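## Task

Press each drive blank carrying a blue sticker fully home so it reaches its stop and latches, without touching the blanks of other colours. The rack is free-standing: tilting it beyond a slight amount counts as failure, and it must finish in its original spot. A blank only counts if it stays latched with no robot contact holding it there.

## Robot and tools

ROBOT. Two 6-joint arms with parallel grippers, named left_arm and right_arm. Frame: origin on the table surface midway between the arms, +x out across the table, +z up, left_arm on the +y side. The names do not refer to sides of any picture. Arm roots in that frame: left_arm (+0.033, +0.283, 0) m, right_arm (+0.047, -0.296, 0) m, each turned only slightly about z.

GRIPPER. Fingers extend along the gripper's +z axis and separate along its y axis. The reported hand point lies between the finger pads, roughly 1 cm short of the fingertips. A wrist camera mount sits on each gripper body and can collide too.

execute_actions. Argument "actions" is a list holding zero or one item; optional "pictures" (true/false) says whether images come back (they do by default).
- Empty list: nothing is commanded; you just get the current state.
- Motion: {"rows": [...], "steps": n}, n from 1 to 15 (default 15), each step 1/30 s. Each row is used for one step; if rows run out, the final row is held for the remaining steps.
- Wait: {"steps": n} with no rows, n up to 300; it returns once n steps have elapsed since the previous result, and your reply time is counted in those steps.
A refused call moves nothing.

ROW LAYOUT. One flat list of 14 numbers covering both arms, always all 14 even if one arm stays still: left_arm waist, shoulder, elbow, wrist pitch, wrist yaw, wrist roll, opening; then the same seven for right_arm. Joint values are absolute target angles in radians, in the same convention as the Joint positions readout (not offsets). Nominal ranges per arm: waist -2.618 to 3.054, shoulder 0.000 to 3.142, elbow 0.000 to 3.142, wrist pitch -1.571 to 1.571, wrist yaw -1.571 to 1.571, wrist roll -2.094 to 2.094. True ends may differ by up to 0.036 rad either way. A target more than 0.036 rad outside a range, and farther out than the joint's last reported angle, gets the call refused. A target beyond the real end is clipped to it, and the result then says "joint sent to its limit" (possibly about an earlier, still running move); the absence of that line does not prove there is more travel. Opening is absolute on a scale from -1 (closed) to +1 (fully open, 0.094 m between pads).

MOTION LIMITS. Each step, a joint's target is kept close to its measured angle: lead caps of 0.202 rad waist, 0.258 shoulder, 0.238 elbow, 0.573 wrist pitch, 0.522 wrist yaw and roll. If targets would move a gripper over 70 mm from where it is measured, all that arm's targets are pulled back proportionally. So distant goals need several calls. Friction may leave a joint up to about 0.031 rad short, and tiny changes below that may not move it at all. Between calls the arms keep heading for the last row sent, until everything nearly stops (a stalled or very slow move counts as stopped) or some step is HELD; after that only a new action moves or pushes further. Fingers already moving finish their travel.

RESULT LINES.
- State line "left_arm: … | right_arm: …": each gripper's end_effector_position (m) and end_effector_quat_wxyz in the shared frame; the position can be inaccurate, more so when reaching far.
- Joint positions / Joint velocities: one block per arm, joints in row order (rad, rad/s), then finger-pad gap (m, m/s).
- grip_measured: measured opening on the command scale; each gripper may read off by about 1 mm, constant per scene. Away from ±1, fingers go to where grip_measured would equal your number. To hold something, command about 0.03 below grip_measured; smaller differences grip more gently. Pad force tops out near 50 to 62 N (less on thin parts under about 2 mm), with a brief spike on first contact.
- "joint command not followed": a clearance check changed or blocked some joint targets; the rest of the row still ran. HELD marks steps where your row was partly or wholly not sent.
- MOTOR HOT appears from 75 °C. At 90 °C that arm freezes 10 s (OVER-TEMPERATURE FAULT); that threshold then stays off for 5 minutes before applying again. At 100 °C the arm and its gripper go limp and fall until cooled. Sustained pushing or holding heats motors, even while you think.

zoom_image: {"camera": name, "region": [x0, y0, x1, y1]} in pixels of that camera's last full image, top-left origin, region at most 504 by 504. Cameras, all 504x504: cam_head_left, cam_head_right, cam_high, cam_low, cam_left_wrist, cam_right_wrist (wrist ones are fisheye).

read_manual: optional "section" (only "licences"); returns licence text, no motion.

finished_scene: {"scene": number}; irreversibly ends and grades the current scene and loads the next task. The goal must hold at that moment and afterwards. Replying with no tool call ends the run.

PRACTICE. Push blanks with a steady, moderate motion rather than ramming; the rack is loose, so watch for it sliding or tilting and keep it in place. Only touch blanks of the target sticker colour. Withdraw the gripper before finishing so nothing depends on the robot. Do not knock anything off the table, drop or slam things, or let the two arms collide or press on each other. Smooth, economical motion is preferred, and robot time including your reply time matters.

Each tool is called after "Emit:" in YAML: its name, and indented under it one key for each argument.

## Session

Emit:
execute_actions:
  actions: []

Scene clock: 0.00 s of 4500.00 s.
left_arm: end_effector_position=(+0.1170, +0.0300, +0.1028) grip_measured=+1.000 end_effector_quat_wxyz=(+0.089, +0.897, +0.060, +0.429) | right_arm: end_effector_position=(+0.2543, -0.5457, +0.3244) grip_measured=+1.000 end_effector_quat_wxyz=(+0.226, +0.874, +0.229, +0.364)
Joint positions: left_arm=[-1.796  1.545  0.918 -1.038 -0.904  1.179  0.094] | right_arm=[-1.362  1.338  1.602 -1.186 -0.654  1.652  0.094]
Joint velocities: left_arm=[-0.012  0.007  0.017 -0.051  0.037  0.037  0.   ] | right_arm=[ 0.002 -0.022 -0.002  0.037 -0.022  0.066  0.   ]

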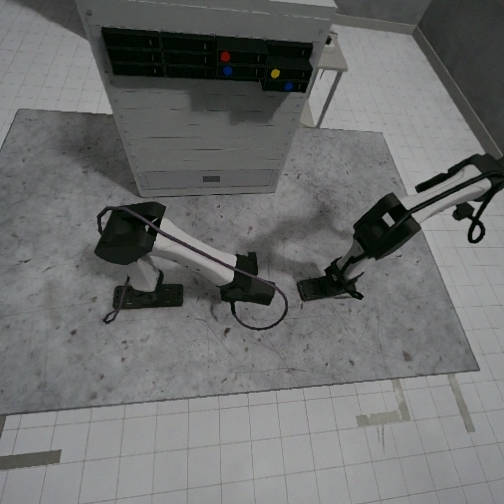

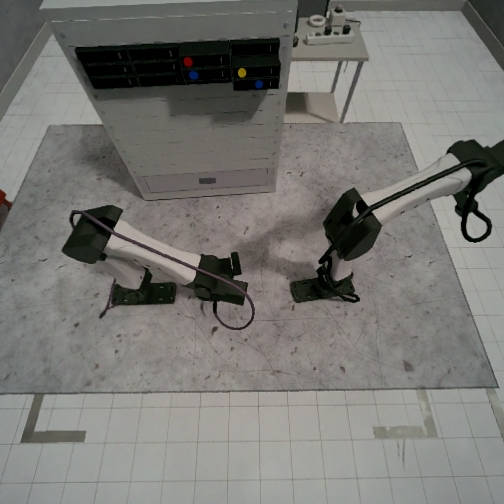

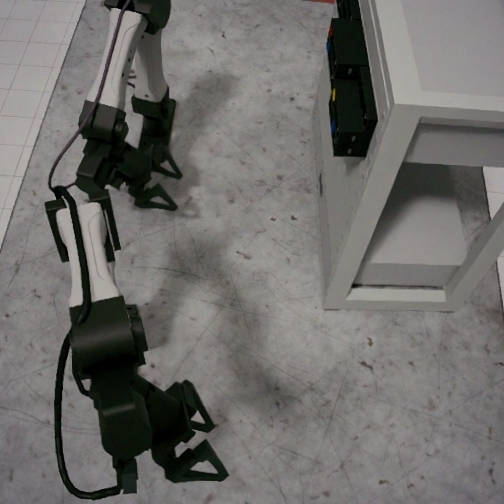

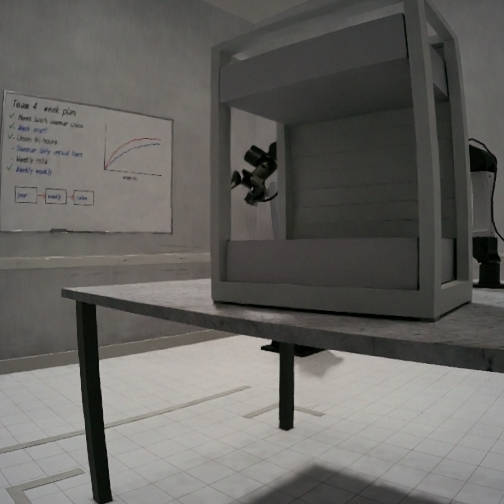

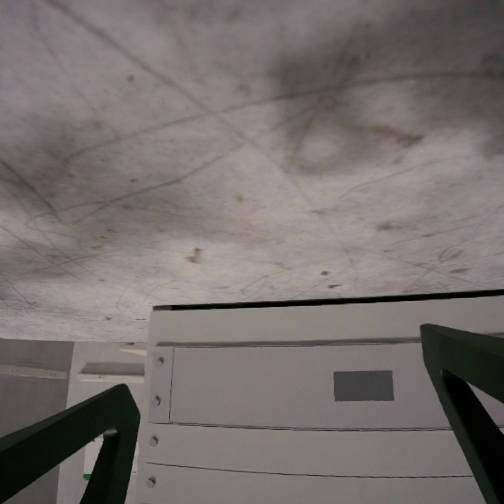

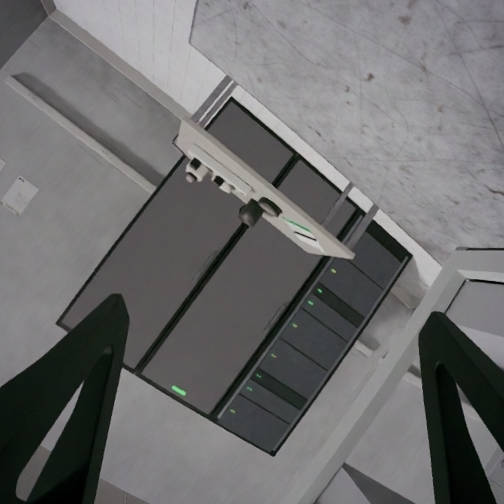

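Emit:
zoom_image:
  camera: "cam_head_left"
  region: [90, 0, 350, 130]

Emit:
zoom_image:
  camera: "cam_head_right"
  region: [60, 0, 320, 130]

Emit:
zoom_image:
  camera: "cam_high"
  region: [290, 0, 504, 200]

Region (90, 0, 350, 130) of cam_head_left's 504x504 image, scaled by 1.938, with more detail than that image has.

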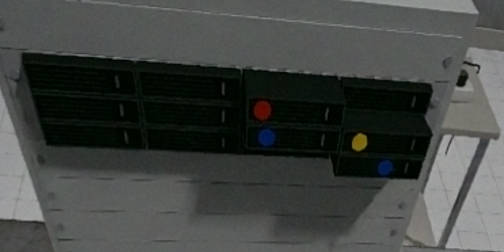

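Region (60, 0, 320, 130) of cam_head_right's 504x504 image, scaled by 1.938, with more detail than that image has.

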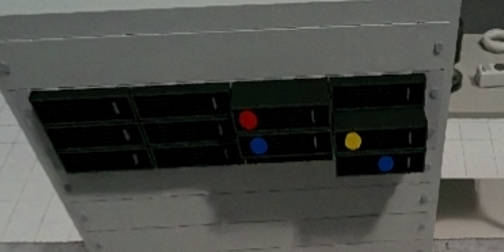

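Region (290, 0, 504, 200) of cam_high's 504x504 image, scaled by 2.355, with more detail than that image has; it fills the top 471 rows of this view, and the rest is white.

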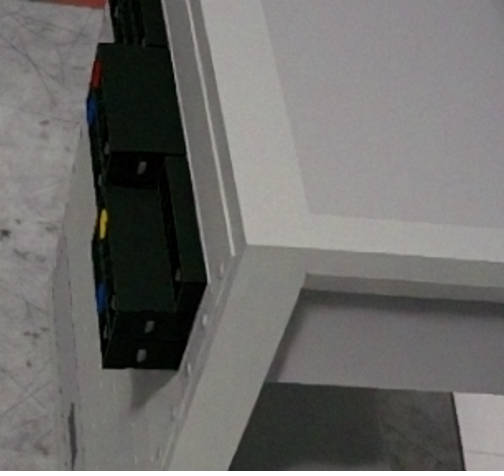

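Emit:
execute_actions:
  actions:
    - {"rows":[[-1.796,1.545,0.918,-1.038,-0.904,1.179,1,-1.0,0.9,1.27,-0.37,0,0,-1]],"steps":15}
  pictures: false

Emit:
execute_actions:
  actions:
    - {"rows":[[-1.796,1.545,0.918,-1.038,-0.904,1.179,1,0.29,0.9,1.27,-0.37,0.45,0,-1]],"steps":15}
  pictures: false

Emit:
execute_actions:
  actions:
    - {"steps":30}

Scene clock: 54.97 s of 4500.00 s.
left_arm: end_effector_position=(+0.1170, +0.0300, +0.1028) grip_measured=+1.000 end_effector_quat_wxyz=(+0.089, +0.897, +0.060, +0.429) | right_arm: end_effector_position=(+0.2497, -0.5174, +0.4713) grip_measured=-0.988 end_effector_quat_wxyz=(+0.685, +0.372, +0.601, -0.179)
Joint positions: left_arm=[-1.796  1.545  0.918 -1.038 -0.904  1.179  0.094] | right_arm=[-1.009  0.888  1.297 -0.408 -0.042  0.299  0.001]
Joint velocities: left_arm=[ 0.002 -0.002  0.002 -0.051 -0.081 -0.022  0.   ] | right_arm=[ 0.002 -0.007  0.042  0.139  0.183 -2.088 -0.001]
Steps of this call (steps 1 to 90: nothing new was sent; then 51.47 s passed at rest; steps 91 to 105: all 15 steps of this action). Readings (joint positions):
91: left_arm=[-1.796 1.545 0.918 -1.038 -0.904 1.179] | right_arm=[-1.332 1.304 1.553 -1.100 -0.574 1.579]
92: left_arm=[-1.796 1.545 0.918 -1.038 -0.904 1.179] | right_arm=[-1.269 1.241 1.462 -0.973 -0.464 1.477]
94: left_arm=[-1.796 1.545 0.918 -1.038 -0.904 1.179] | right_arm=[-1.131 1.114 1.334 -0.814 -0.322 1.306]
98: left_arm=[-1.796 1.545 0.918 -1.038 -0.904 1.179] | right_arm=[-1.017 0.945 1.297 -0.593 -0.166 0.960]
105: the state above

Scene clock: 55.47 s of 4500.00 s.
left_arm: end_effector_position=(+0.1170, +0.0300, +0.1028) grip_measured=+1.000 end_effector_quat_wxyz=(+0.089, +0.897, +0.060, +0.429) | right_arm: end_effector_position=(+0.3401, -0.3039, +0.4770) grip_measured=-0.988 end_effector_quat_wxyz=(+0.713, +0.081, +0.694, -0.064)
Joint positions: left_arm=[-1.796  1.545  0.918 -1.038 -0.904  1.179  0.094] | right_arm=[ 0.06   0.888  1.297 -0.383  0.423  0.016  0.001]
Joint velocities: left_arm=[ 0.007  0.017 -0.007  0.022  0.022 -0.037  0.   ] | right_arm=[ 2.137  0.012 -0.007 -0.051  0.051 -0.081 -0.   ]
Steps of this call (steps 1 to 15: all 15 steps of this action). Readings (joint positions):
1: left_arm=[-1.796 1.545 0.918 -1.038 -0.904 1.179] | right_arm=[-0.972 0.888 1.297 -0.400 0.040 0.241]
2: left_arm=[-1.796 1.545 0.918 -1.038 -0.904 1.179] | right_arm=[-0.900 0.888 1.297 -0.395 0.126 0.194]
4: left_arm=[-1.796 1.545 0.918 -1.038 -0.904 1.179] | right_arm=[-0.753 0.888 1.297 -0.391 0.242 0.126]
8: left_arm=[-1.796 1.545 0.918 -1.038 -0.904 1.179] | right_arm=[-0.458 0.888 1.297 -0.385 0.361 0.055]
15: the state above

Scene clock: 56.47 s of 4500.00 s.
left_arm: end_effector_position=(+0.1170, +0.0300, +0.1028) grip_measured=+1.000 end_effector_quat_wxyz=(+0.089, +0.897, +0.060, +0.429) | right_arm: end_effector_position=(+0.3345, -0.2420, +0.4776) grip_measured=-0.988 end_effector_quat_wxyz=(+0.716, +0.007, +0.698, +0.006)
Joint positions: left_arm=[-1.796  1.545  0.918 -1.038 -0.904  1.179  0.094] | right_arm=[ 0.282  0.888  1.297 -0.38   0.44   0.006  0.001]
Joint velocities: left_arm=[-0.017 -0.002  0.007 -0.007 -0.007 -0.081  0.   ] | right_arm=[-0.032  0.007  0.002  0.051 -0.051 -0.022 -0.001]
Steps of this call (steps 1 to 30: the robot went on to your last target). Readings (joint positions):
1: left_arm=[-1.796 1.545 0.918 -1.038 -0.904 1.179] | right_arm=[0.135 0.888 1.297 -0.383 0.427 0.014]
2: left_arm=[-1.796 1.545 0.918 -1.038 -0.904 1.179] | right_arm=[0.201 0.888 1.297 -0.383 0.427 0.012]
4: left_arm=[-1.796 1.545 0.918 -1.038 -0.904 1.179] | right_arm=[0.270 0.888 1.297 -0.382 0.427 0.009]
8: left_arm=[-1.796 1.545 0.918 -1.038 -0.904 1.179] | right_arm=[0.282 0.888 1.297 -0.381 0.433 0.007]
30: the state above
All arms were judged still, so your last target was given up. Only a new action makes them travel on or press farther. Fingers that are still opening or closing keep moving.

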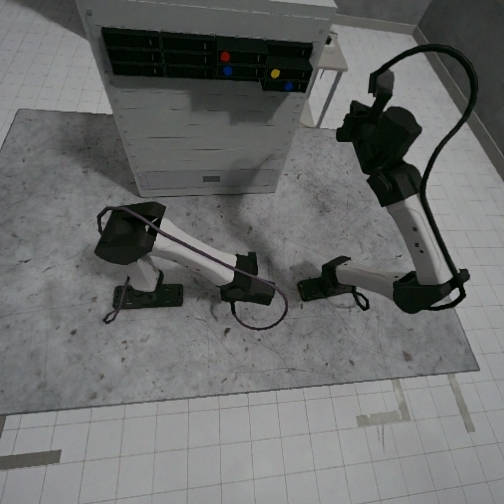

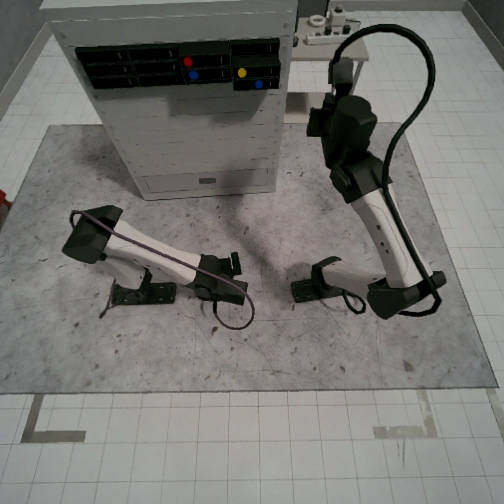

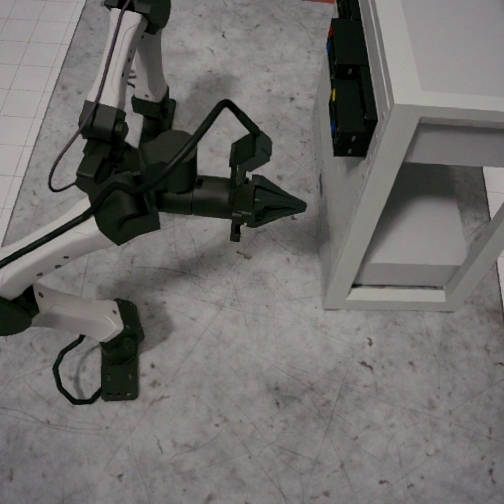

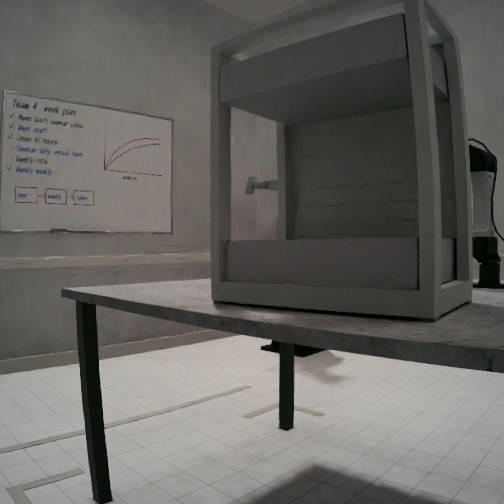

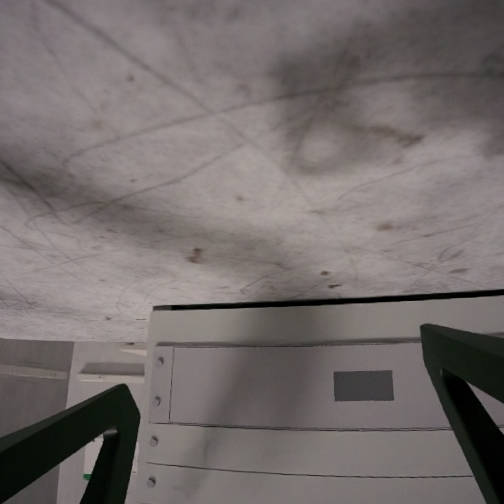

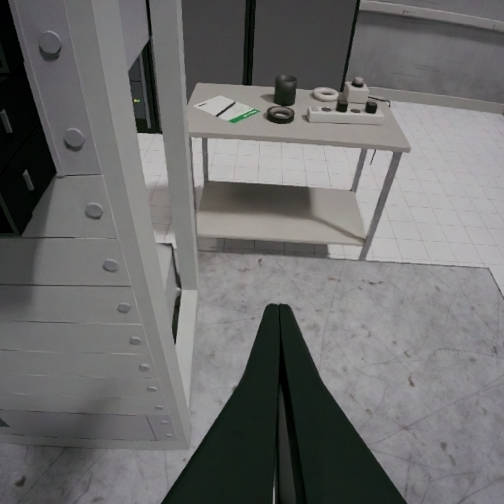

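Emit:
execute_actions:
  actions:
    - {"rows":[[-1.796,1.545,0.918,-1.038,-0.904,1.179,1,0.74,0.9,1.27,-0.37,0.9,0,-1],[-1.796,1.545,0.918,-1.038,-0.904,1.179,1,0.74,0.9,1.27,-0.37,0.9,0,-1],[-1.796,1.545,0.918,-1.038,-0.904,1.179,1,0.74,0.9,1.27,-0.37,0.9,0,-1],[-1.796,1.545,0.918,-1.038,-0.904,1.179,1,0.74,0.9,1.27,-0.37,0.9,0,-1],[-1.796,1.545,0.918,-1.038,-0.904,1.179,1,0.74,0.9,1.27,-0.37,0.9,0,-1],[-1.796,1.545,0.918,-1.038,-0.904,1.179,1,0.74,1.1,1.35,-0.25,0.9,0,-1]],"steps":15}
  pictures: false

Emit:
execute_actions:
  actions:
    - {"steps":15}

Scene clock: 67.23 s of 4500.00 s.
left_arm: end_effector_position=(+0.1170, +0.0300, +0.1028) grip_measured=+1.000 end_effector_quat_wxyz=(+0.089, +0.897, +0.060, +0.429) | right_arm: end_effector_position=(+0.3463, -0.1346, +0.4551) grip_measured=-0.988 end_effector_quat_wxyz=(+0.695, -0.021, +0.718, -0.004)
Joint positions: left_arm=[-1.796  1.545  0.918 -1.038 -0.904  1.179  0.094] | right_arm=[ 0.732  1.117  1.345 -0.28   0.866  0.004  0.001]
Joint velocities: left_arm=[-0.002 -0.027  0.007 -0.007 -0.081  0.051  0.   ] | right_arm=[ 0.027  0.002  0.007  0.198  0.183 -0.066 -0.001]
Steps of this call (steps 1 to 90: nothing new was sent; then 7.27 s passed at rest; steps 91 to 105: all 15 steps of this action). Readings (joint positions):
91: left_arm=[-1.796 1.545 0.918 -1.038 -0.904 1.179] | right_arm=[0.318 0.888 1.297 -0.379 0.515 0.006]
92: left_arm=[-1.796 1.545 0.918 -1.038 -0.904 1.179] | right_arm=[0.391 0.888 1.297 -0.379 0.595 0.006]
94: left_arm=[-1.796 1.545 0.918 -1.038 -0.904 1.179] | right_arm=[0.539 0.888 1.297 -0.378 0.703 0.006]
98: left_arm=[-1.796 1.545 0.918 -1.038 -0.904 1.179] | right_arm=[0.722 0.988 1.342 -0.308 0.814 0.005]
105: the state above

Scene clock: 67.73 s of 4500.00 s.
left_arm: end_effector_position=(+0.1170, +0.0300, +0.1028) grip_measured=+1.000 end_effector_quat_wxyz=(+0.089, +0.897, +0.060, +0.429) | right_arm: end_effector_position=(+0.3461, -0.1388, +0.4591) grip_measured=-0.988 end_effector_quat_wxyz=(+0.700, -0.007, +0.714, -0.007)
Joint positions: left_arm=[-1.796  1.545  0.918 -1.038 -0.904  1.179  0.094] | right_arm=[ 0.732  1.116  1.345 -0.26   0.889  0.004  0.001]
Joint velocities: left_arm=[ 0.002  0.017  0.017 -0.081  0.051  0.066  0.   ] | right_arm=[ 0.002  0.002 -0.002 -0.066 -0.022 -0.022  0.   ]
Steps of this call (steps 1 to 15: the robot went on to your last target). Readings (joint positions):
1: left_arm=[-1.796 1.545 0.918 -1.038 -0.904 1.179] | right_arm=[0.732 1.116 1.345 -0.272 0.872 0.004]
2: left_arm=[-1.796 1.545 0.918 -1.038 -0.904 1.179] | right_arm=[0.732 1.116 1.345 -0.269 0.876 0.004]
4: left_arm=[-1.796 1.545 0.918 -1.038 -0.904 1.179] | right_arm=[0.732 1.116 1.345 -0.266 0.881 0.004]
8: left_arm=[-1.796 1.545 0.918 -1.038 -0.904 1.179] | right_arm=[0.732 1.116 1.345 -0.262 0.887 0.004]
15: the state above

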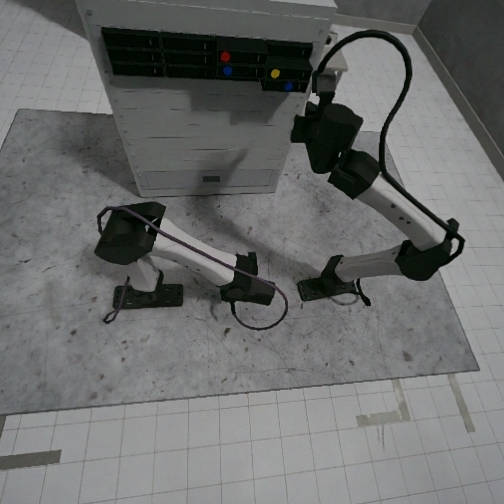

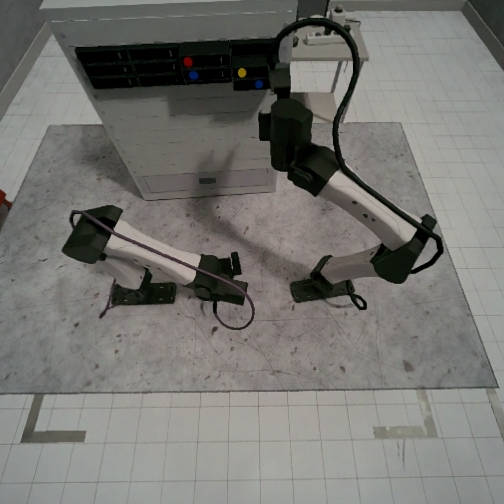

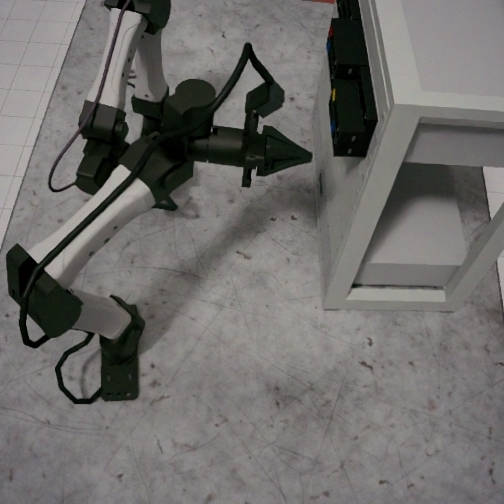

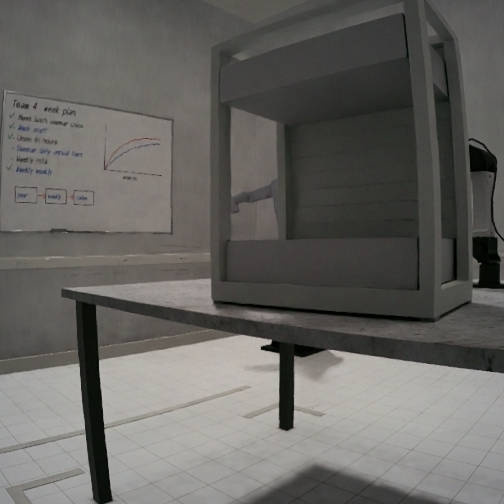

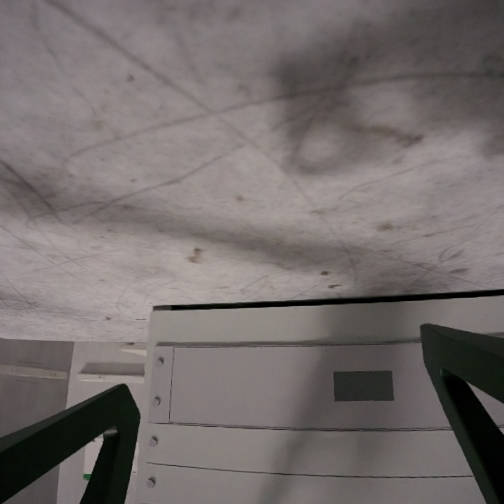

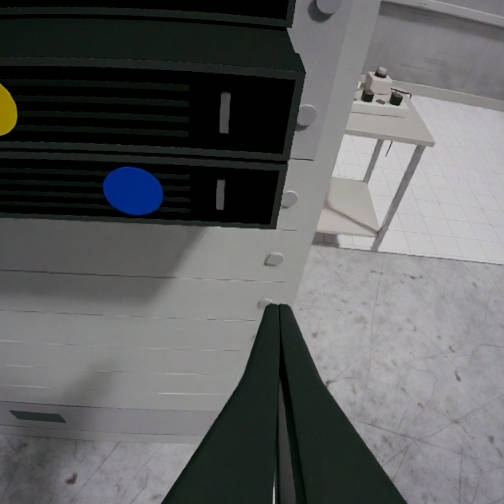

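Emit:
execute_actions:
  actions:
    - {"rows":[[-1.796,1.545,0.918,-1.038,-0.904,1.179,1,0.91,1.247,1.40,-0.14,1.08,0,-1]],"steps":15}
  pictures: false

Emit:
execute_actions:
  actions:
    - {"steps":10}

Scene clock: 79.97 s of 4500.00 s.
left_arm: end_effector_position=(+0.1170, +0.0300, +0.1028) grip_measured=+1.000 end_effector_quat_wxyz=(+0.089, +0.897, +0.060, +0.429) | right_arm: end_effector_position=(+0.3369, -0.0823, +0.4538) grip_measured=-0.988 end_effector_quat_wxyz=(+0.704, -0.005, +0.710, -0.003)
Joint positions: left_arm=[-1.796  1.545  0.918 -1.038 -0.904  1.179  0.094] | right_arm=[ 0.907  1.246  1.383 -0.155  1.062  0.004  0.001]
Joint velocities: left_arm=[ 0.002  0.002  0.002 -0.022 -0.095 -0.051  0.   ] | right_arm=[-0.022 -0.007 -0.017  0.081  0.007 -0.037  0.   ]
Steps of this call (steps 1 to 15: the robot went on to your last target; steps 16 to 90: nothing new was sent; then 8.73 s passed at rest; steps 91 to 105: all 15 steps of this action). Readings (joint positions):
91: left_arm=[-1.796 1.545 0.918 -1.038 -0.904 1.179] | right_arm=[0.758 1.127 1.350 -0.250 0.929 0.005]
92: left_arm=[-1.796 1.545 0.918 -1.038 -0.904 1.179] | right_arm=[0.809 1.148 1.366 -0.227 0.964 0.005]
94: left_arm=[-1.796 1.545 0.918 -1.038 -0.904 1.179] | right_arm=[0.887 1.196 1.383 -0.186 0.996 0.005]
98: left_arm=[-1.796 1.545 0.918 -1.038 -0.904 1.179] | right_arm=[0.907 1.245 1.383 -0.174 1.032 0.004]
105: the state above

Scene clock: 80.30 s of 4500.00 s.
left_arm: end_effector_position=(+0.1170, +0.0300, +0.1028) grip_measured=+1.000 end_effector_quat_wxyz=(+0.089, +0.897, +0.060, +0.429) | right_arm: end_effector_position=(+0.3369, -0.0834, +0.4545) grip_measured=-0.988 end_effector_quat_wxyz=(+0.705, -0.001, +0.709, -0.004)
Joint positions: left_arm=[-1.796  1.545  0.918 -1.038 -0.904  1.179  0.094] | right_arm=[ 0.907  1.246  1.383 -0.151  1.069  0.004  0.001]
Joint velocities: left_arm=[ 0.007  0.007  0.017  0.037 -0.051 -0.037  0.   ] | right_arm=[ 0.002 -0.007 -0.017  0.037 -0.022 -0.037  0.001]
Steps of this call (steps 1 to 10: the robot went on to your last target). Readings (joint positions):
1: left_arm=[-1.796 1.545 0.918 -1.038 -0.904 1.179] | right_arm=[0.907 1.246 1.383 -0.154 1.064 0.004]
2: left_arm=[-1.796 1.545 0.918 -1.038 -0.904 1.179] | right_arm=[0.907 1.246 1.383 -0.153 1.065 0.004]
4: left_arm=[-1.796 1.545 0.918 -1.038 -0.904 1.179] | right_arm=[0.907 1.246 1.383 -0.152 1.067 0.004]
8: left_arm=[-1.796 1.545 0.918 -1.038 -0.904 1.179] | right_arm=[0.907 1.246 1.383 -0.151 1.069 0.004]
10: the state above

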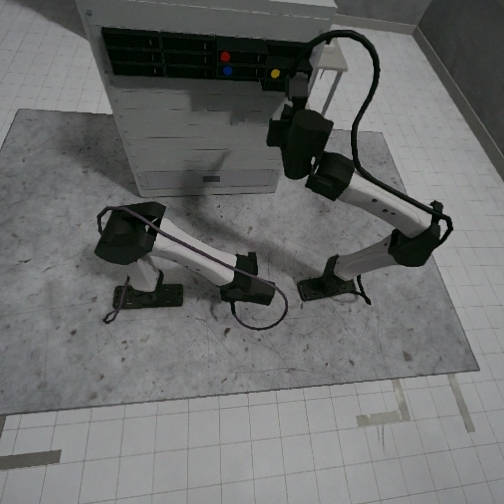

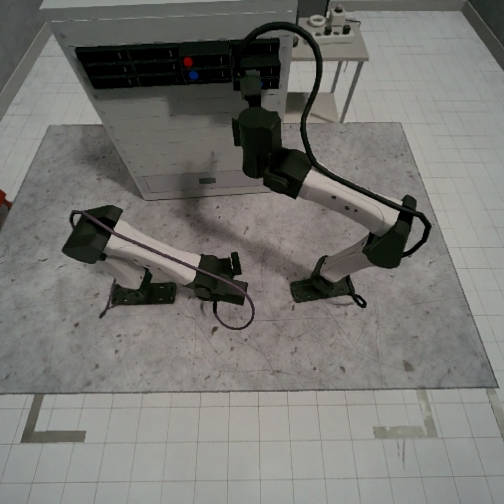

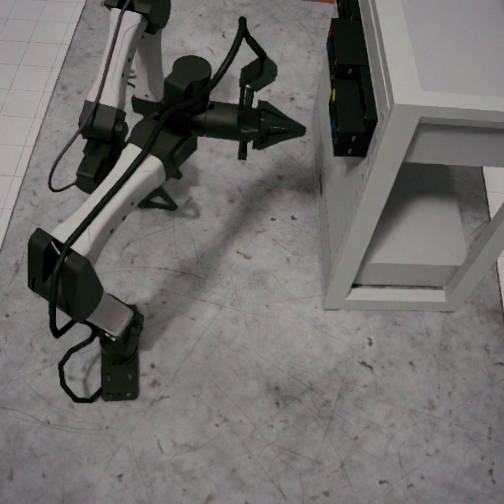

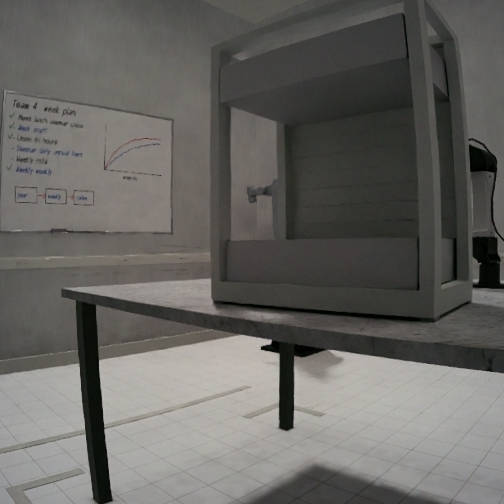

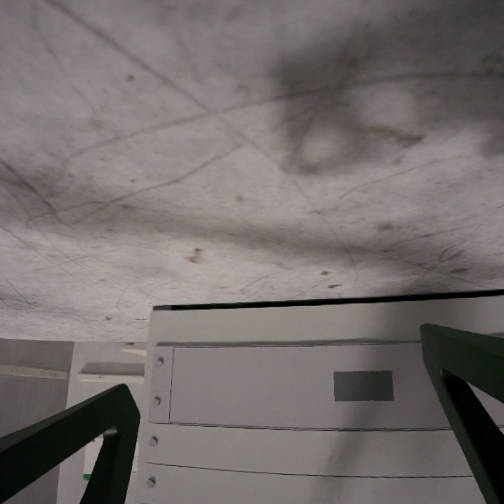

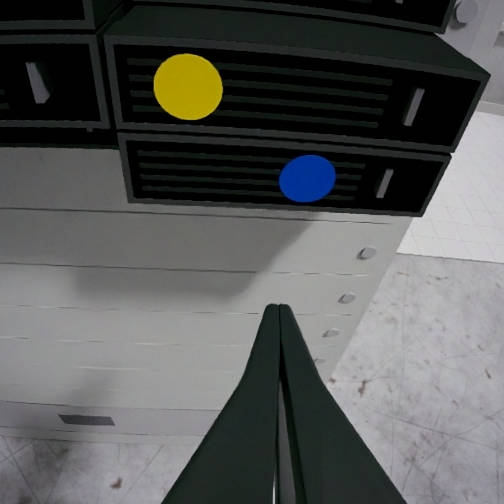

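Emit:
execute_actions:
  actions:
    - {"rows":[[-1.796,1.545,0.918,-1.038,-0.904,1.179,1,0.81,1.30,1.445,-0.125,0.97,0,-1]],"steps":15}

Scene clock: 95.47 s of 4500.00 s.
left_arm: end_effector_position=(+0.1170, +0.0300, +0.1028) grip_measured=+1.000 end_effector_quat_wxyz=(+0.089, +0.897, +0.060, +0.429) | right_arm: end_effector_position=(+0.3607, -0.0902, +0.4609) grip_measured=-0.988 end_effector_quat_wxyz=(+0.708, +0.007, +0.706, -0.001)
Joint positions: left_arm=[-1.796  1.545  0.918 -1.038 -0.904  1.179  0.094] | right_arm=[ 0.814  1.278  1.419 -0.135  0.983  0.004  0.001]
Joint velocities: left_arm=[ 0.012 -0.002  0.012  0.022  0.051  0.022  0.   ] | right_arm=[-0.007  0.002 -0.002  0.066  0.007 -0.066  0.   ]
Steps of this call (steps 1 to 15: the robot went on to your last target; steps 16 to 90: nothing new was sent; then 11.67 s passed at rest; steps 91 to 105: all 15 steps of this action). Readings (joint positions):
91: left_arm=[-1.796 1.545 0.918 -1.038 -0.904 1.179] | right_arm=[0.896 1.250 1.389 -0.151 1.055 0.004]
92: left_arm=[-1.796 1.545 0.918 -1.038 -0.904 1.179] | right_arm=[0.870 1.259 1.401 -0.148 1.038 0.004]
94: left_arm=[-1.796 1.545 0.918 -1.038 -0.904 1.179] | right_arm=[0.826 1.274 1.417 -0.139 1.019 0.004]
98: left_arm=[-1.796 1.545 0.918 -1.038 -0.904 1.179] | right_arm=[0.814 1.278 1.419 -0.137 0.997 0.004]
105: the state above

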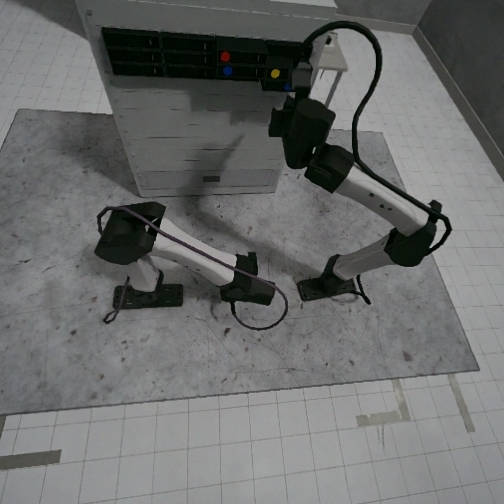

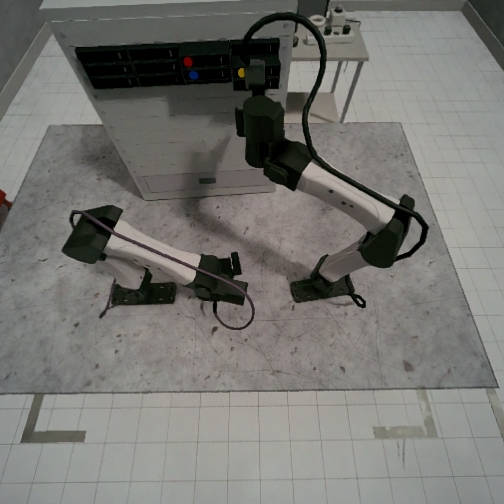

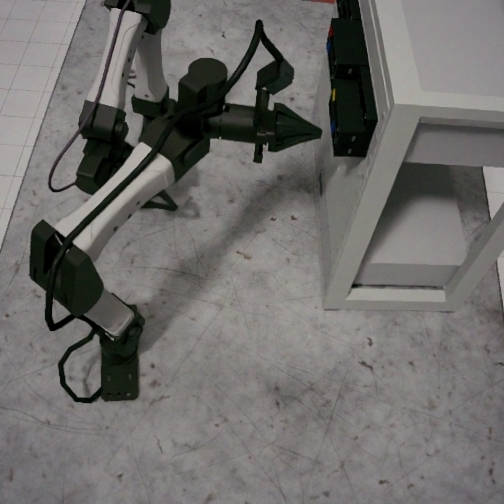

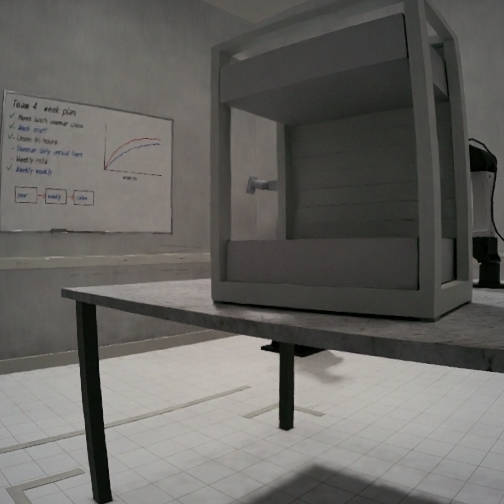

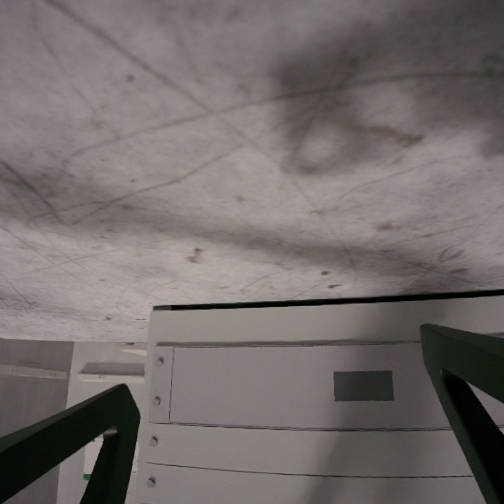

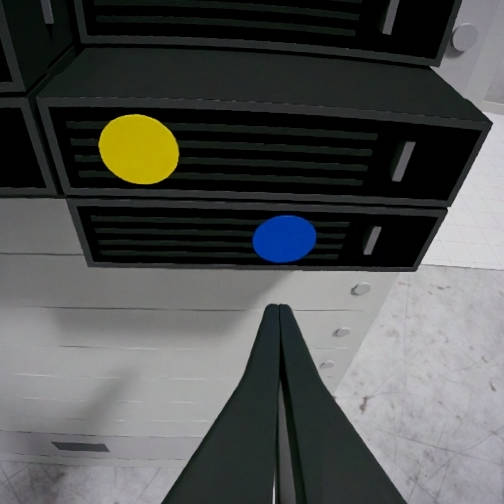

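Emit:
execute_actions:
  actions:
    - {"rows":[[-1.796,1.545,0.918,-1.038,-0.904,1.179,1,0.81,1.22,1.30,-0.125,0.97,0.8,-1],[-1.796,1.545,0.918,-1.038,-0.904,1.179,1,0.81,1.22,1.22,0,0.97,1.2,-1],[-1.796,1.545,0.918,-1.038,-0.904,1.179,1,0.81,1.22,1.22,0,0.97,1.57,-1],[-1.796,1.545,0.918,-1.038,-0.904,1.179,1,0.81,1.22,1.22,0.1,0.97,1.57,-1],[-1.796,1.545,0.918,-1.038,-0.904,1.179,1,0.81,1.22,1.23,0.2,0.96,1.57,-1],[-1.796,1.545,0.918,-1.038,-0.904,1.179,1,0.815,1.23,1.235,0.34,0.95,1.57,-1]],"steps":15}
  pictures: false

Emit:
execute_actions:
  actions:
    - {"steps":12}

Scene clock: 119.43 s of 4500.00 s.
left_arm: end_effector_position=(+0.1170, +0.0300, +0.1028) grip_measured=+1.000 end_effector_quat_wxyz=(+0.089, +0.897, +0.060, +0.429) | right_arm: end_effector_position=(+0.3568, -0.0922, +0.4721) grip_measured=-0.988 end_effector_quat_wxyz=(+0.534, +0.466, +0.448, +0.545)
Joint positions: left_arm=[-1.796  1.545  0.918 -1.038 -0.904  1.179  0.094] | right_arm=[0.814 1.237 1.235 0.293 0.962 1.36  0.001]
Joint velocities: left_arm=[-0.002 -0.007  0.007 -0.007  0.007 -0.051  0.   ] | right_arm=[ 0.017 -0.002 -0.002  0.227  0.007  1.473  0.001]
Steps of this call (steps 1 to 15: the robot went on to your last target; steps 16 to 90: nothing new was sent; then 20.47 s passed at rest; steps 91 to 105: all 15 steps of this action). Readings (joint positions):
91: left_arm=[-1.796 1.545 0.918 -1.038 -0.904 1.179] | right_arm=[0.814 1.273 1.404 -0.125 0.977 0.080]
92: left_arm=[-1.796 1.545 0.918 -1.038 -0.904 1.179] | right_arm=[0.814 1.256 1.362 -0.096 0.977 0.180]
94: left_arm=[-1.796 1.545 0.918 -1.038 -0.904 1.179] | right_arm=[0.814 1.231 1.278 -0.053 0.977 0.378]
98: left_arm=[-1.796 1.545 0.918 -1.038 -0.904 1.179] | right_arm=[0.814 1.237 1.235 0.127 0.965 0.772]
105: the state above

Scene clock: 119.83 s of 4500.00 s.
left_arm: end_effector_position=(+0.1170, +0.0300, +0.1028) grip_measured=+1.000 end_effector_quat_wxyz=(+0.089, +0.897, +0.060, +0.429) | right_arm: end_effector_position=(+0.3558, -0.0933, +0.4777) grip_measured=-0.988 end_effector_quat_wxyz=(+0.477, +0.507, +0.389, +0.604)
Joint positions: left_arm=[-1.796  1.545  0.918 -1.038 -0.904  1.179  0.094] | right_arm=[0.814 1.237 1.235 0.327 0.96  1.549 0.001]
Joint velocities: left_arm=[ 0.002 -0.017 -0.017 -0.022 -0.007 -0.007  0.   ] | right_arm=[-0.002 -0.007 -0.002  0.022  0.007  0.051 -0.   ]
Steps of this call (steps 1 to 12: the robot went on to your last target). Readings (joint positions):
1: left_arm=[-1.796 1.545 0.918 -1.038 -0.904 1.179] | right_arm=[0.814 1.237 1.235 0.301 0.961 1.401]
2: left_arm=[-1.796 1.545 0.918 -1.038 -0.904 1.179] | right_arm=[0.814 1.237 1.235 0.307 0.961 1.433]
4: left_arm=[-1.796 1.545 0.918 -1.038 -0.904 1.179] | right_arm=[0.814 1.237 1.235 0.315 0.961 1.480]
8: left_arm=[-1.796 1.545 0.918 -1.038 -0.904 1.179] | right_arm=[0.814 1.237 1.235 0.324 0.960 1.529]
12: the state above

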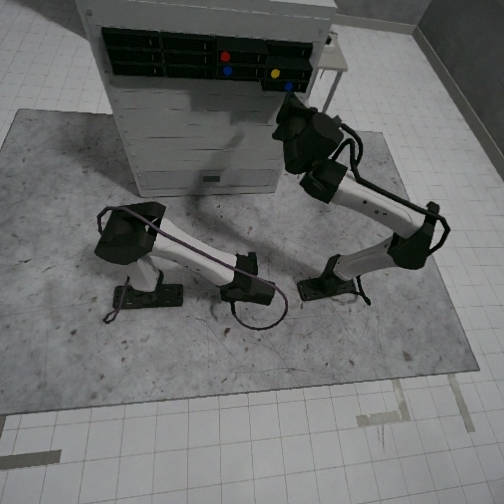

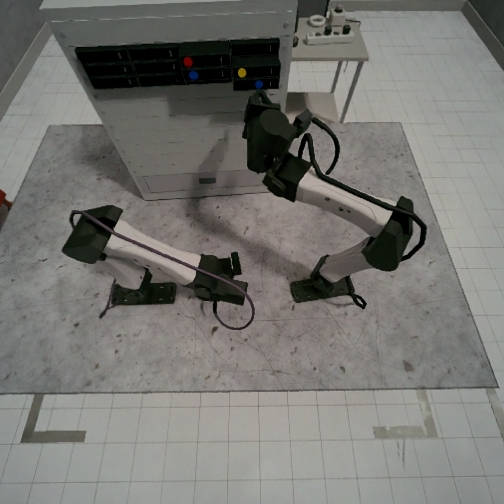

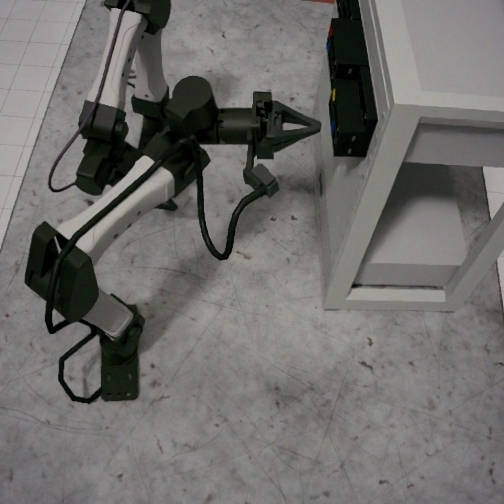

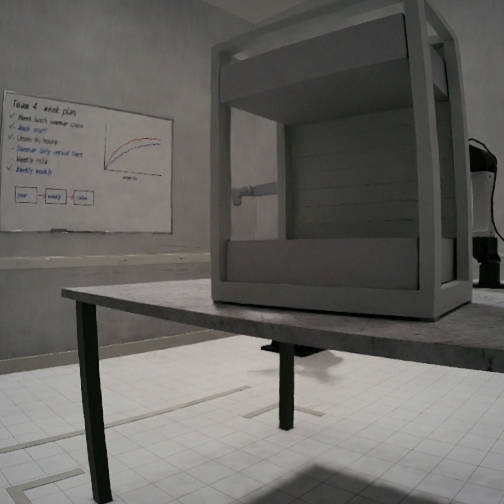

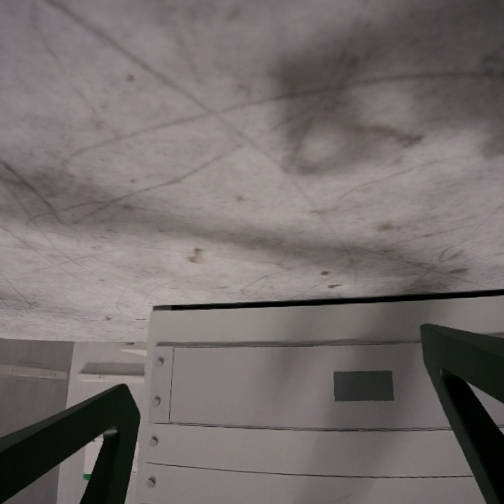

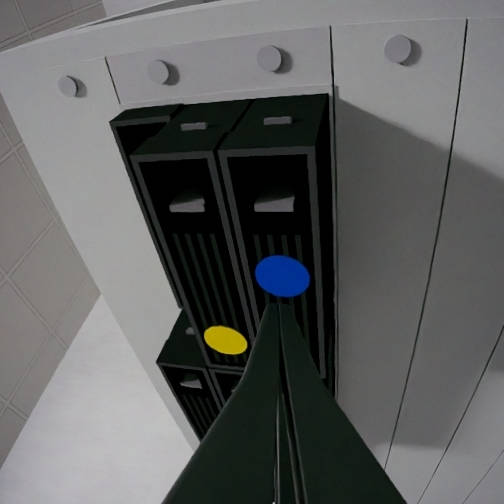

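Emit:
execute_actions:
  actions:
    - {"rows":[[-1.796,1.545,0.918,-1.038,-0.904,1.179,1,0.76,1.275,1.25,0.35,0.91,1.57,-1],[-1.796,1.545,0.918,-1.038,-0.904,1.179,1,0.76,1.275,1.25,0.35,0.91,1.57,-1],[-1.796,1.545,0.918,-1.038,-0.904,1.179,1,0.76,1.275,1.25,0.35,0.91,1.57,-1],[-1.796,1.545,0.918,-1.038,-0.904,1.179,1,0.76,1.275,1.25,0.35,0.91,1.57,-1],[-1.796,1.545,0.918,-1.038,-0.904,1.179,1,0.715,1.31,1.275,0.37,0.86,1.57,-1]],"steps":15}

Scene clock: 139.80 s of 4500.00 s.
left_arm: end_effector_position=(+0.1170, +0.0300, +0.1028) grip_measured=+1.000 end_effector_quat_wxyz=(+0.089, +0.897, +0.060, +0.429) | right_arm: end_effector_position=(+0.3800, -0.0995, +0.4781) grip_measured=-0.988 end_effector_quat_wxyz=(+0.485, +0.504, +0.379, +0.606)
Joint positions: left_arm=[-1.796  1.545  0.918 -1.038 -0.904  1.179  0.094] | right_arm=[0.728 1.28  1.25  0.361 0.89  1.563 0.001]
Joint velocities: left_arm=[-0.017 -0.002  0.007  0.007 -0.095  0.007  0.   ] | right_arm=[-0.027  0.012 -0.037  0.037 -0.125 -0.066 -0.001]
Steps of this call (steps 1 to 30: the robot went on to your last target; steps 31 to 90: nothing new was sent; then 16.47 s passed at rest; steps 91 to 105: all 15 steps of this action). Readings (joint positions):
91: left_arm=[-1.796 1.545 0.918 -1.038 -0.904 1.179] | right_arm=[0.808 1.238 1.235 0.330 0.953 1.563]
92: left_arm=[-1.796 1.545 0.918 -1.038 -0.904 1.179] | right_arm=[0.795 1.241 1.235 0.334 0.945 1.563]
94: left_arm=[-1.796 1.545 0.918 -1.038 -0.904 1.179] | right_arm=[0.772 1.247 1.235 0.337 0.937 1.563]
98: left_arm=[-1.796 1.545 0.918 -1.038 -0.904 1.179] | right_arm=[0.731 1.278 1.250 0.355 0.900 1.563]
105: the state above

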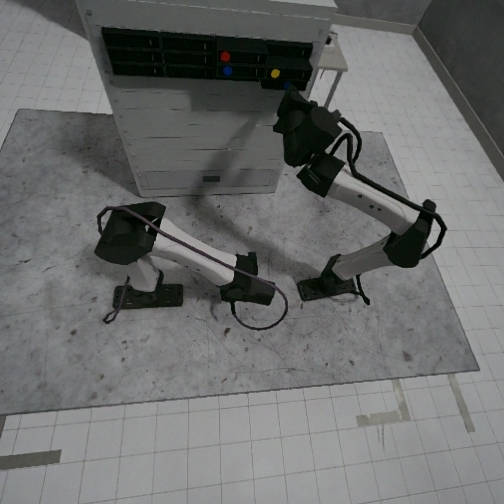

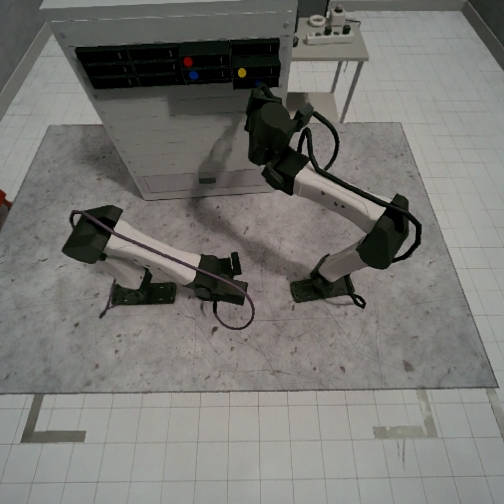

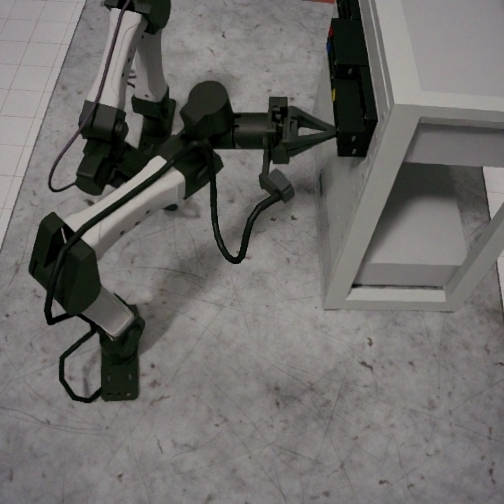

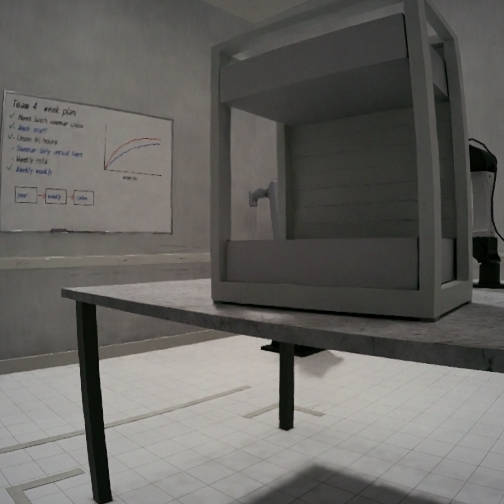

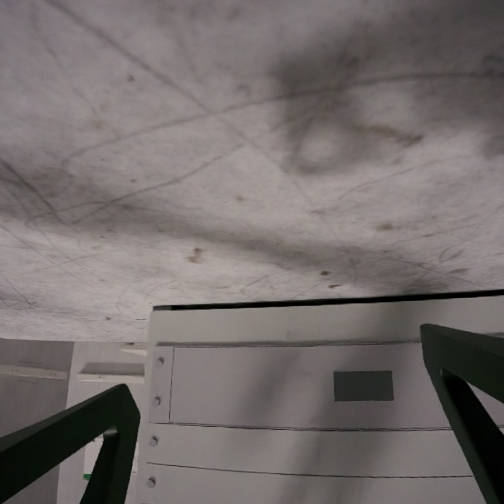

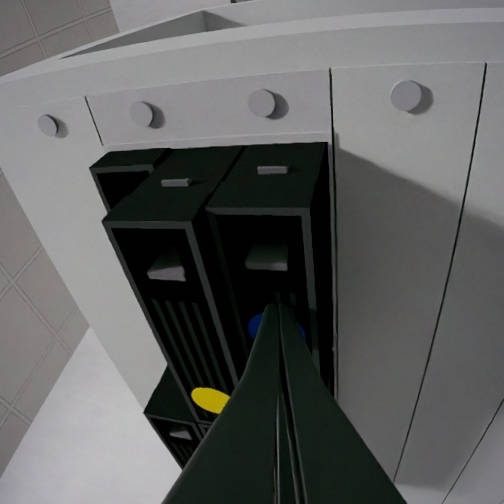

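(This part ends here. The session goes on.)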